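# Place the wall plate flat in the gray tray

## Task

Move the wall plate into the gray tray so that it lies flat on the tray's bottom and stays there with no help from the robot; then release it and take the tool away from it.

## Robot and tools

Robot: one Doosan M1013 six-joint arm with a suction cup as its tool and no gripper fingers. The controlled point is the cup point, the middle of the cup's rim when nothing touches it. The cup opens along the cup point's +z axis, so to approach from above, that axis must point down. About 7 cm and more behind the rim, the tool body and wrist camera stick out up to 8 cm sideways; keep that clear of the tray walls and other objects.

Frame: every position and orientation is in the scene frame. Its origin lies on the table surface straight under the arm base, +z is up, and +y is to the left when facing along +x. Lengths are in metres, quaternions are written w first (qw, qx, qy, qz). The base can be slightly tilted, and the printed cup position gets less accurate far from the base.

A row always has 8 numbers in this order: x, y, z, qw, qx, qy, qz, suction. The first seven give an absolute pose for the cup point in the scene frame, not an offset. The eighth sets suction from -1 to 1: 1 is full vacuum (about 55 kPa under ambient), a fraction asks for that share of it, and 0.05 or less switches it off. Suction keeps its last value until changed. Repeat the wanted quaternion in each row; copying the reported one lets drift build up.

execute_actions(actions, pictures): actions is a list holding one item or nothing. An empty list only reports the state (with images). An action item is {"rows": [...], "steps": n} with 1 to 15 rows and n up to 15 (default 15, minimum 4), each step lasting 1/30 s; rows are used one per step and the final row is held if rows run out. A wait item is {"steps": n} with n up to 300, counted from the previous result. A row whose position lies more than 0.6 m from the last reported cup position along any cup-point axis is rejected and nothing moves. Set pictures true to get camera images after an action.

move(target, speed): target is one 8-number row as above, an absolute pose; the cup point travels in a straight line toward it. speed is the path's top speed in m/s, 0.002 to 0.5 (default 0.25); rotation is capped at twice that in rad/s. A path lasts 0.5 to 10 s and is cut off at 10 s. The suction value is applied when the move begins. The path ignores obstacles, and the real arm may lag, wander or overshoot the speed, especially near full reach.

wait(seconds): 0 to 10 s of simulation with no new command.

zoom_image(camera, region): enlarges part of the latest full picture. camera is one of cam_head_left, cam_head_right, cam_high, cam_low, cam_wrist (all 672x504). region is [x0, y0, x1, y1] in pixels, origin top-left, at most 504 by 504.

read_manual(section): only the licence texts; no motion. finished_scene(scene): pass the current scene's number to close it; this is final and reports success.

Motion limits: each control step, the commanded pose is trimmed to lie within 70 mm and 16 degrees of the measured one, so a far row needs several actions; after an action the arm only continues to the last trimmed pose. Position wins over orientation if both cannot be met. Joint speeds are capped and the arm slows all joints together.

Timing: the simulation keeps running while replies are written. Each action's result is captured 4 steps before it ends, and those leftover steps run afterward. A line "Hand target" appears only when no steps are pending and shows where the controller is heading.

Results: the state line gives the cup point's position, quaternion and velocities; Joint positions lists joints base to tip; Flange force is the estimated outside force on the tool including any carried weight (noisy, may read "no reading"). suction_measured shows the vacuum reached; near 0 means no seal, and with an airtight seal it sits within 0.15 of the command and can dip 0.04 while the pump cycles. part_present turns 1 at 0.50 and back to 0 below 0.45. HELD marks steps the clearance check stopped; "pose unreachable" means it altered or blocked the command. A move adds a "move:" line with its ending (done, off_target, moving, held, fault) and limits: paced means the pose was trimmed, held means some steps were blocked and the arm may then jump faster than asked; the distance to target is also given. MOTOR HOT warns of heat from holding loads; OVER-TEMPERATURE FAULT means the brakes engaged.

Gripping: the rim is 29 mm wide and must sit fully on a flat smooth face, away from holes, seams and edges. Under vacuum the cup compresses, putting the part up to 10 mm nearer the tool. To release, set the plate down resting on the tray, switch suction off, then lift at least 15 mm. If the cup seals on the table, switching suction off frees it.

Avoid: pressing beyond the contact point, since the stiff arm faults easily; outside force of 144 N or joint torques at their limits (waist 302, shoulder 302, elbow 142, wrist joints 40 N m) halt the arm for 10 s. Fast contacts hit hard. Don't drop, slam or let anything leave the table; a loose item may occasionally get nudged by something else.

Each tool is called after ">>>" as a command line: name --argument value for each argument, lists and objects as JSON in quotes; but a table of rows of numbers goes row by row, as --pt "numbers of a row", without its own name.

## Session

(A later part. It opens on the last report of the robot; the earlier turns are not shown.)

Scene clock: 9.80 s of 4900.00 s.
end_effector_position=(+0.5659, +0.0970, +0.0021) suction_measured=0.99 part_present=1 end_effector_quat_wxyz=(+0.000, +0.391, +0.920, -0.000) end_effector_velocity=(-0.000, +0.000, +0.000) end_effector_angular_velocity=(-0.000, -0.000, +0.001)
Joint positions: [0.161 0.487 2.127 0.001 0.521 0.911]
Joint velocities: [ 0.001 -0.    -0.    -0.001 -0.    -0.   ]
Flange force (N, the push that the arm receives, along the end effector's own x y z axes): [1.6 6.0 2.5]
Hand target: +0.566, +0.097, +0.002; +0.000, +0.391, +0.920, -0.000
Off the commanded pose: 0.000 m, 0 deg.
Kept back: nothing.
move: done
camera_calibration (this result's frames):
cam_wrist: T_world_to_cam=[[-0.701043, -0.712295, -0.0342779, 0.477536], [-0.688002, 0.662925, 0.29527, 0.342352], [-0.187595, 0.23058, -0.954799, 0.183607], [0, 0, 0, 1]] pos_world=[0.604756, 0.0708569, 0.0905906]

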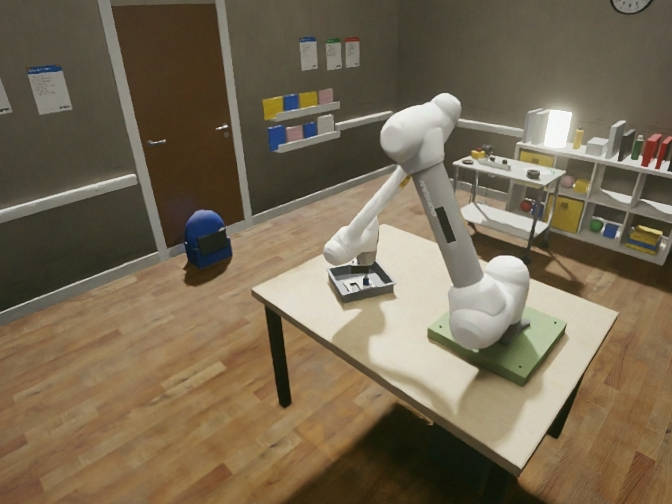

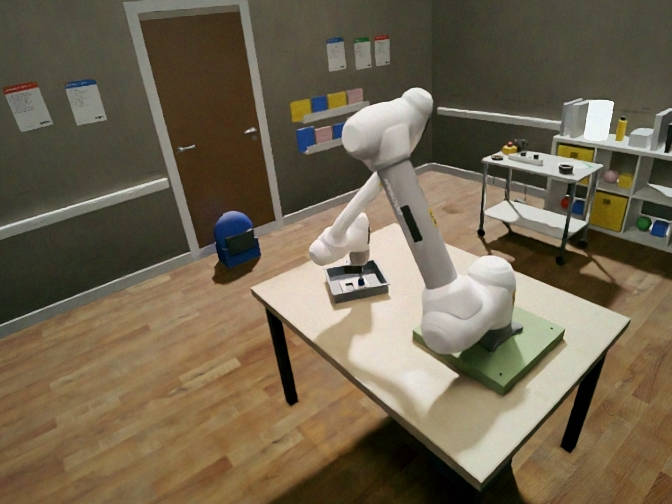

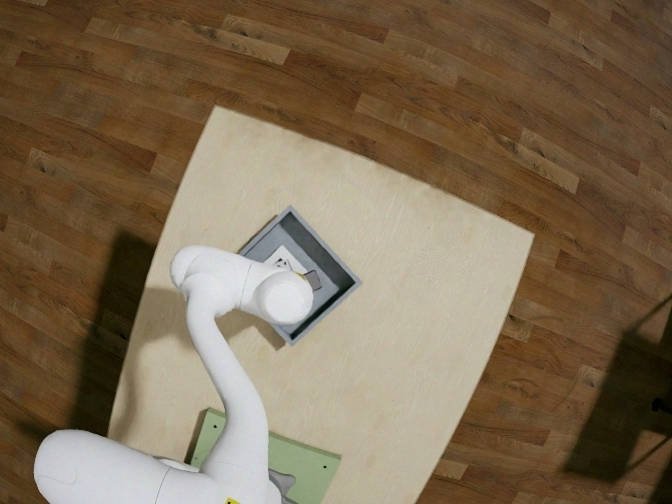

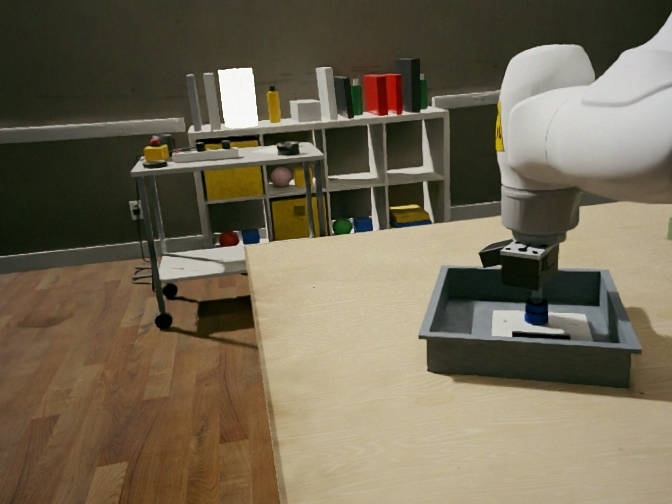

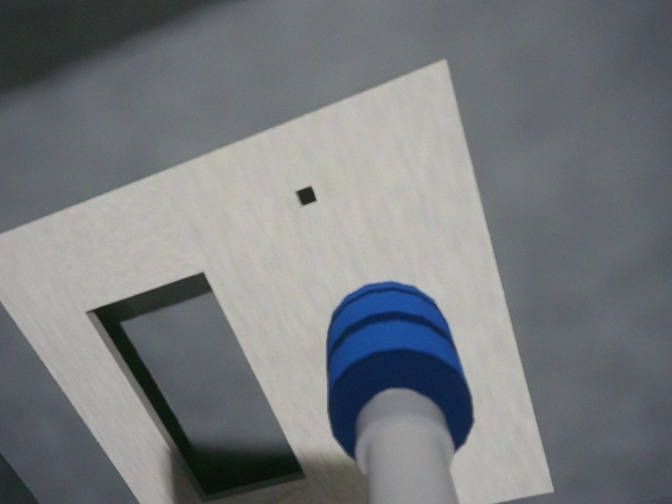

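>>> move --target '[0.566,0.097,-0.0005,0,0.391,0.921,0,1]' --speed 0.01

Scene clock: 10.73 s of 4900.00 s.
end_effector_position=(+0.5660, +0.0970, -0.0005) suction_measured=0.98 part_present=1 end_effector_quat_wxyz=(+0.000, +0.391, +0.920, -0.000) end_effector_velocity=(-0.000, +0.000, -0.000) end_effector_angular_velocity=(-0.000, +0.001, +0.000)
Joint positions: [0.161 0.491 2.127 0.001 0.516 0.911]
Joint velocities: [ 0.     0.001 -0.    -0.     0.     0.   ]
Flange force (N, the push that the arm receives, along the end effector's own x y z axes): [3.7 3.0 0.1]
Hand target: +0.566, +0.097, -0.000; +0.000, +0.391, +0.920, -0.000
Off the commanded pose: 0.000 m, 0 deg.
Kept back: nothing.
move: done
camera_calibration (this result's frames):
cam_wrist: T_world_to_cam=[[-0.701023, -0.712314, -0.0342977, 0.477492], [-0.688017, 0.662893, 0.295306, 0.343146], [-0.187615, 0.230614, -0.954787, 0.181189], [0, 0, 0, 1]] pos_world=[0.604817, 0.0708706, 0.0880404]

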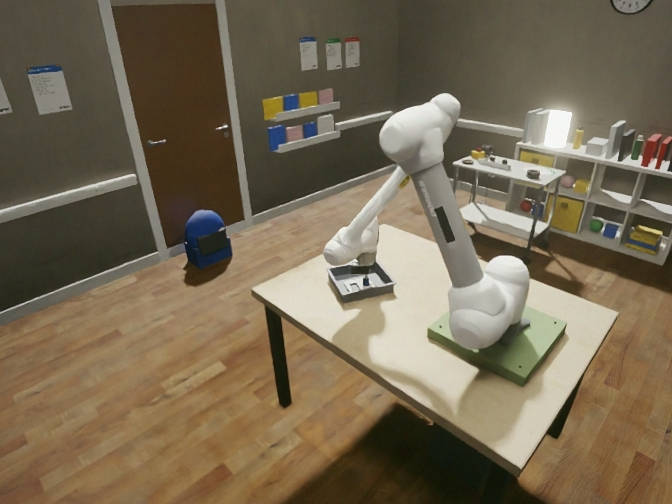

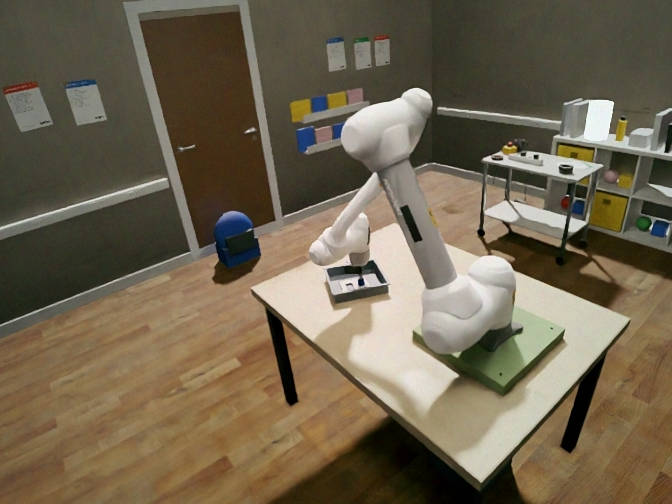

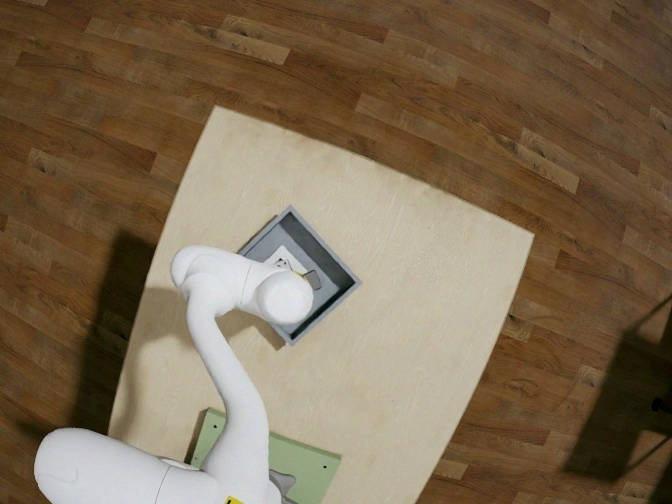

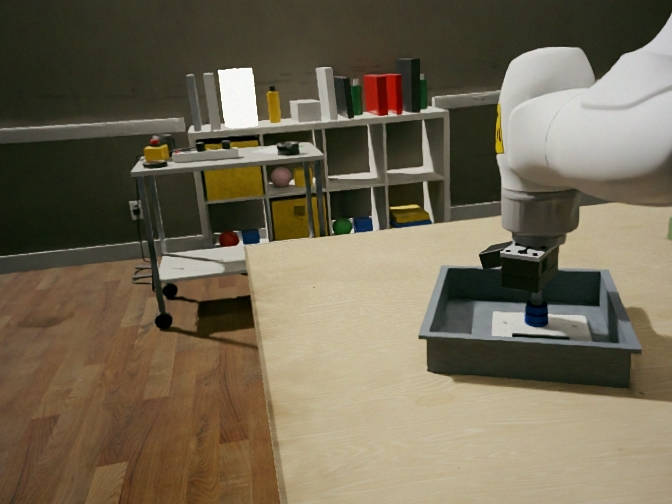

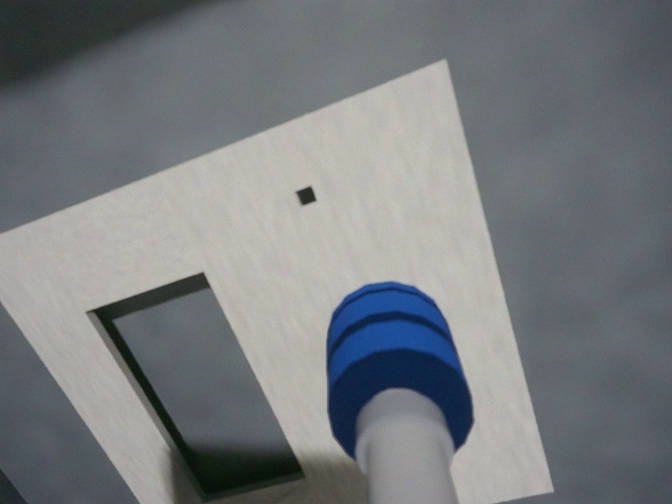

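>>> move --target '[0.566,0.097,-0.0015,0,0.391,0.921,0,1]' --speed 0.01

>>> execute_actions --actions '[{"rows":[[0.566,0.097,-0.0015,0,0.391,0.921,0,0]],"steps":8}]'

>>> move --target '[0.566,0.097,0.2,0,0.391,0.921,0,0]' --speed 0.25

Scene clock: 11.67 s of 4900.00 s.
end_effector_position=(+0.5660, +0.0970, -0.0015) suction_measured=0.98 part_present=1 end_effector_quat_wxyz=(+0.000, +0.391, +0.920, +0.000) end_effector_velocity=(+0.000, -0.000, +0.002) end_effector_angular_velocity=(+0.000, -0.003, +0.000)
Joint positions: [0.161 0.493 2.127 0.001 0.515 0.911]
Joint velocities: [-0.    -0.003  0.    -0.     0.     0.   ]
Flange force (N, the push that the arm receives, along the end effector's own x y z axes): [1.8 3.8 -2.1]
Hand target: +0.566, +0.097, -0.001; +0.000, +0.391, +0.920, -0.000
Off the commanded pose: 0.000 m, 0 deg.
Kept back: nothing.
move: done
camera_calibration (this result's frames):
cam_wrist: T_world_to_cam=[[-0.701021, -0.712315, -0.0343022, 0.477461], [-0.68802, 0.66289, 0.295305, 0.343446], [-0.187612, 0.230616, -0.954787, 0.180232], [0, 0, 0, 1]] pos_world=[0.604822, 0.0708714, 0.0870391]

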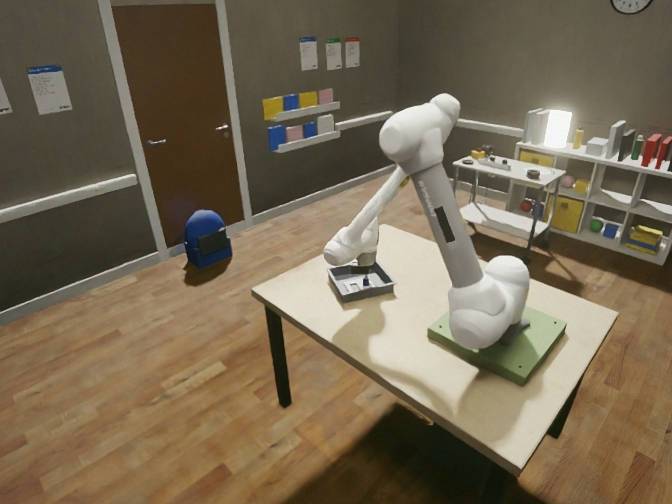

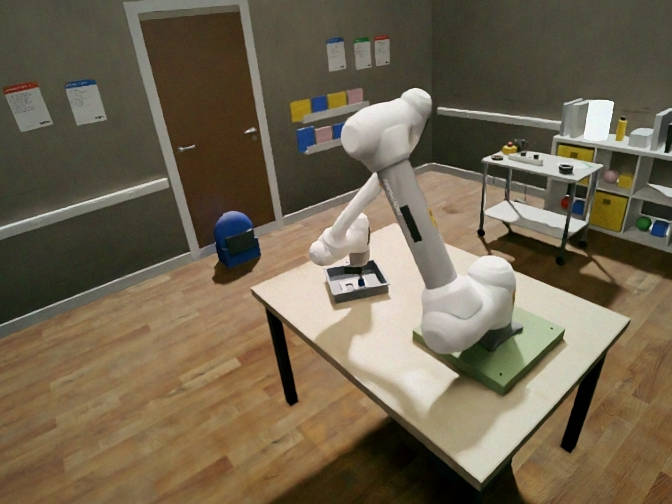

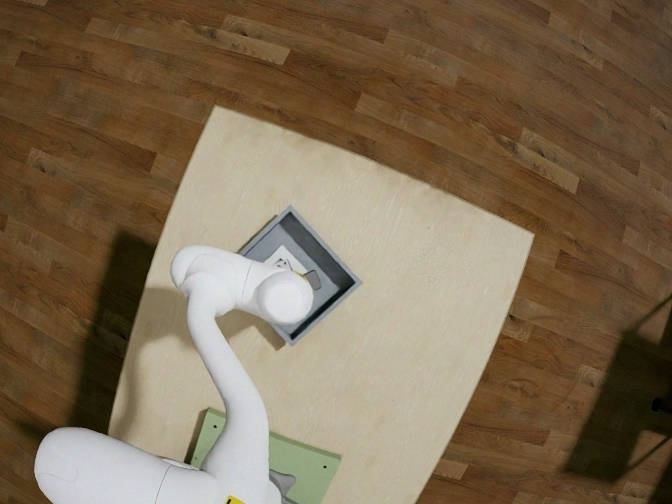

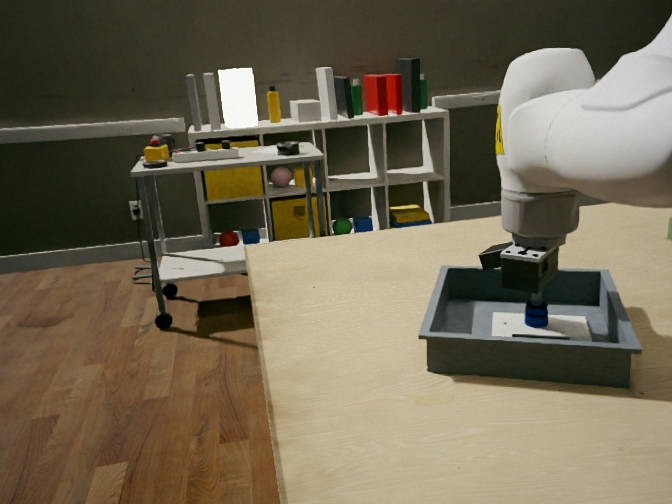

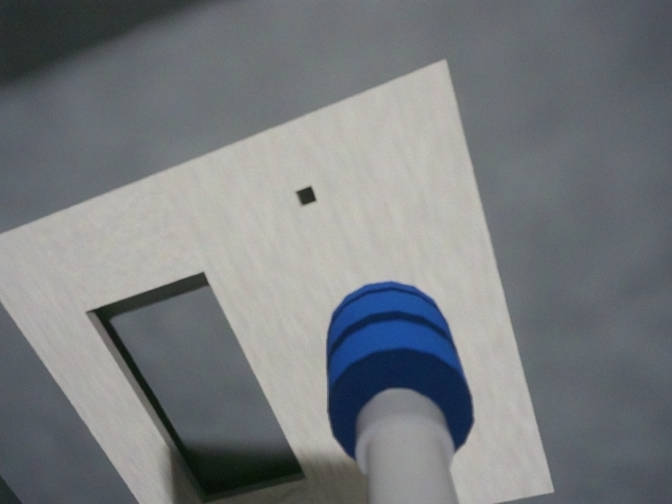

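Scene clock: 11.80 s of 4900.00 s.
end_effector_position=(+0.5660, +0.0970, -0.0015) suction_measured=0.00 part_present=0 end_effector_quat_wxyz=(+0.000, +0.391, +0.920, +0.000) end_effector_velocity=(-0.000, -0.001, -0.000) end_effector_angular_velocity=(-0.000, +0.002, -0.001)
Joint positions: [0.161 0.493 2.127 0.001 0.515 0.911]
Joint velocities: [-0.001  0.     0.    -0.     0.002  0.   ]
Flange force (N, the push that the arm receives, along the end effector's own x y z axes): [0.4 -0.6 -15.0]
Steps of this call (steps 1 to 4: the first 4 steps of this action). Readings (end_effector_position | what the end effector reports):
1: (+0.5660, +0.0970, -0.0015) | suction_measured=0.35 part_present=0
2: (+0.5660, +0.0970, -0.0015) | suction_measured=0.00 part_present=0
4: the state above

Scene clock: 13.20 s of 4900.00 s.
end_effector_position=(+0.5665, +0.0971, +0.1996) suction_measured=0.00 part_present=0 end_effector_quat_wxyz=(-0.000, +0.391, +0.921, +0.000) end_effector_velocity=(+0.000, +0.000, +0.001) end_effector_angular_velocity=(+0.000, -0.002, +0.001)
Joint positions: [0.16  0.211 2.022 0.001 0.902 0.911]
Joint velocities: [ 0.001 -0.001 -0.001  0.    -0.    -0.   ]
Flange force (N, the push that the arm receives, along the end effector's own x y z axes): [1.9 6.1 -0.8]
Hand target: +0.566, +0.097, +0.200; -0.000, +0.391, +0.921, +0.000
Off your previous action's commanded pose: 0.000 m, 0 deg at its last step (step 4 of this call).
Off the commanded pose: 0.001 m, 0 deg.
Kept back: nothing.
move: done
camera_calibration (this result's frames):
cam_wrist: T_world_to_cam=[[-0.700845, -0.712484, -0.0343863, 0.484702], [-0.688131, 0.662621, 0.295649, 0.284299], [-0.18786, 0.230867, -0.954678, 0.372411], [0, 0, 0, 1]] pos_world=[0.605298, 0.0709822, 0.288147]

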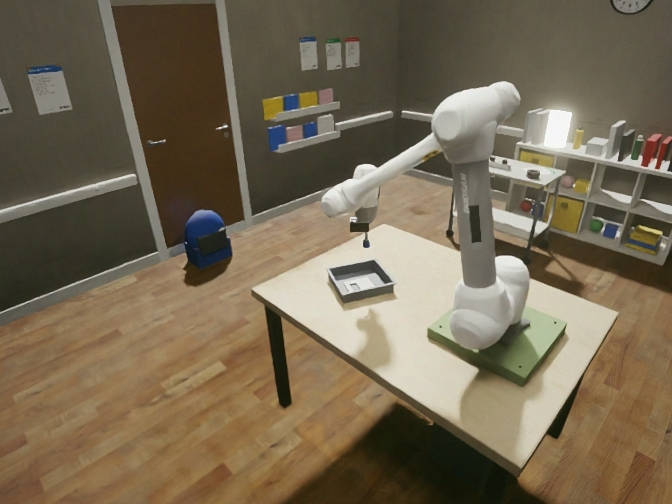

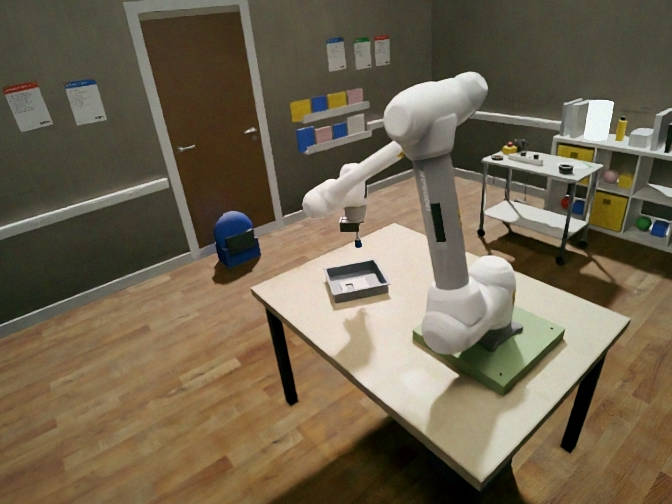

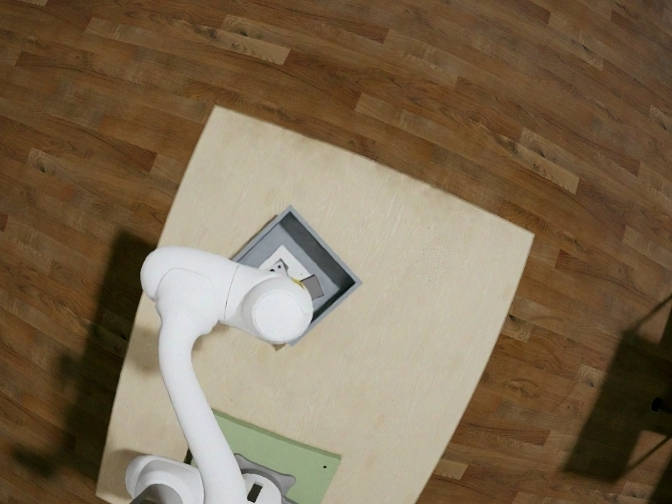

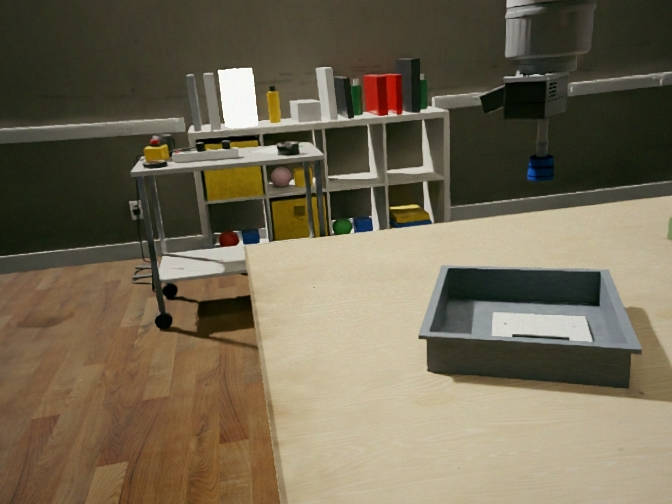

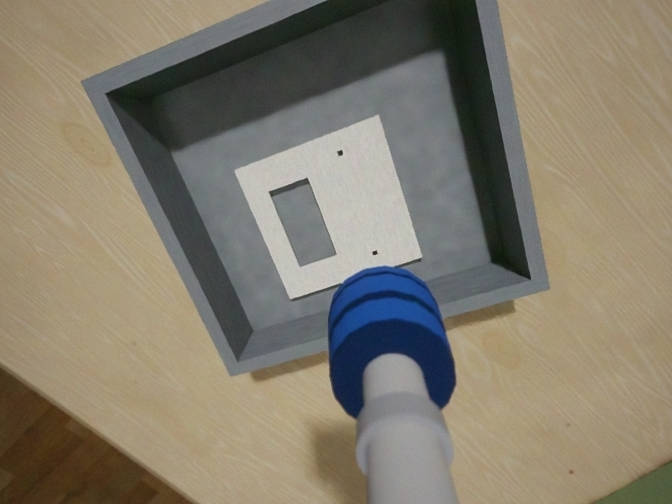

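>>> finished_scene --scene 2

The scene is finished: the task was done.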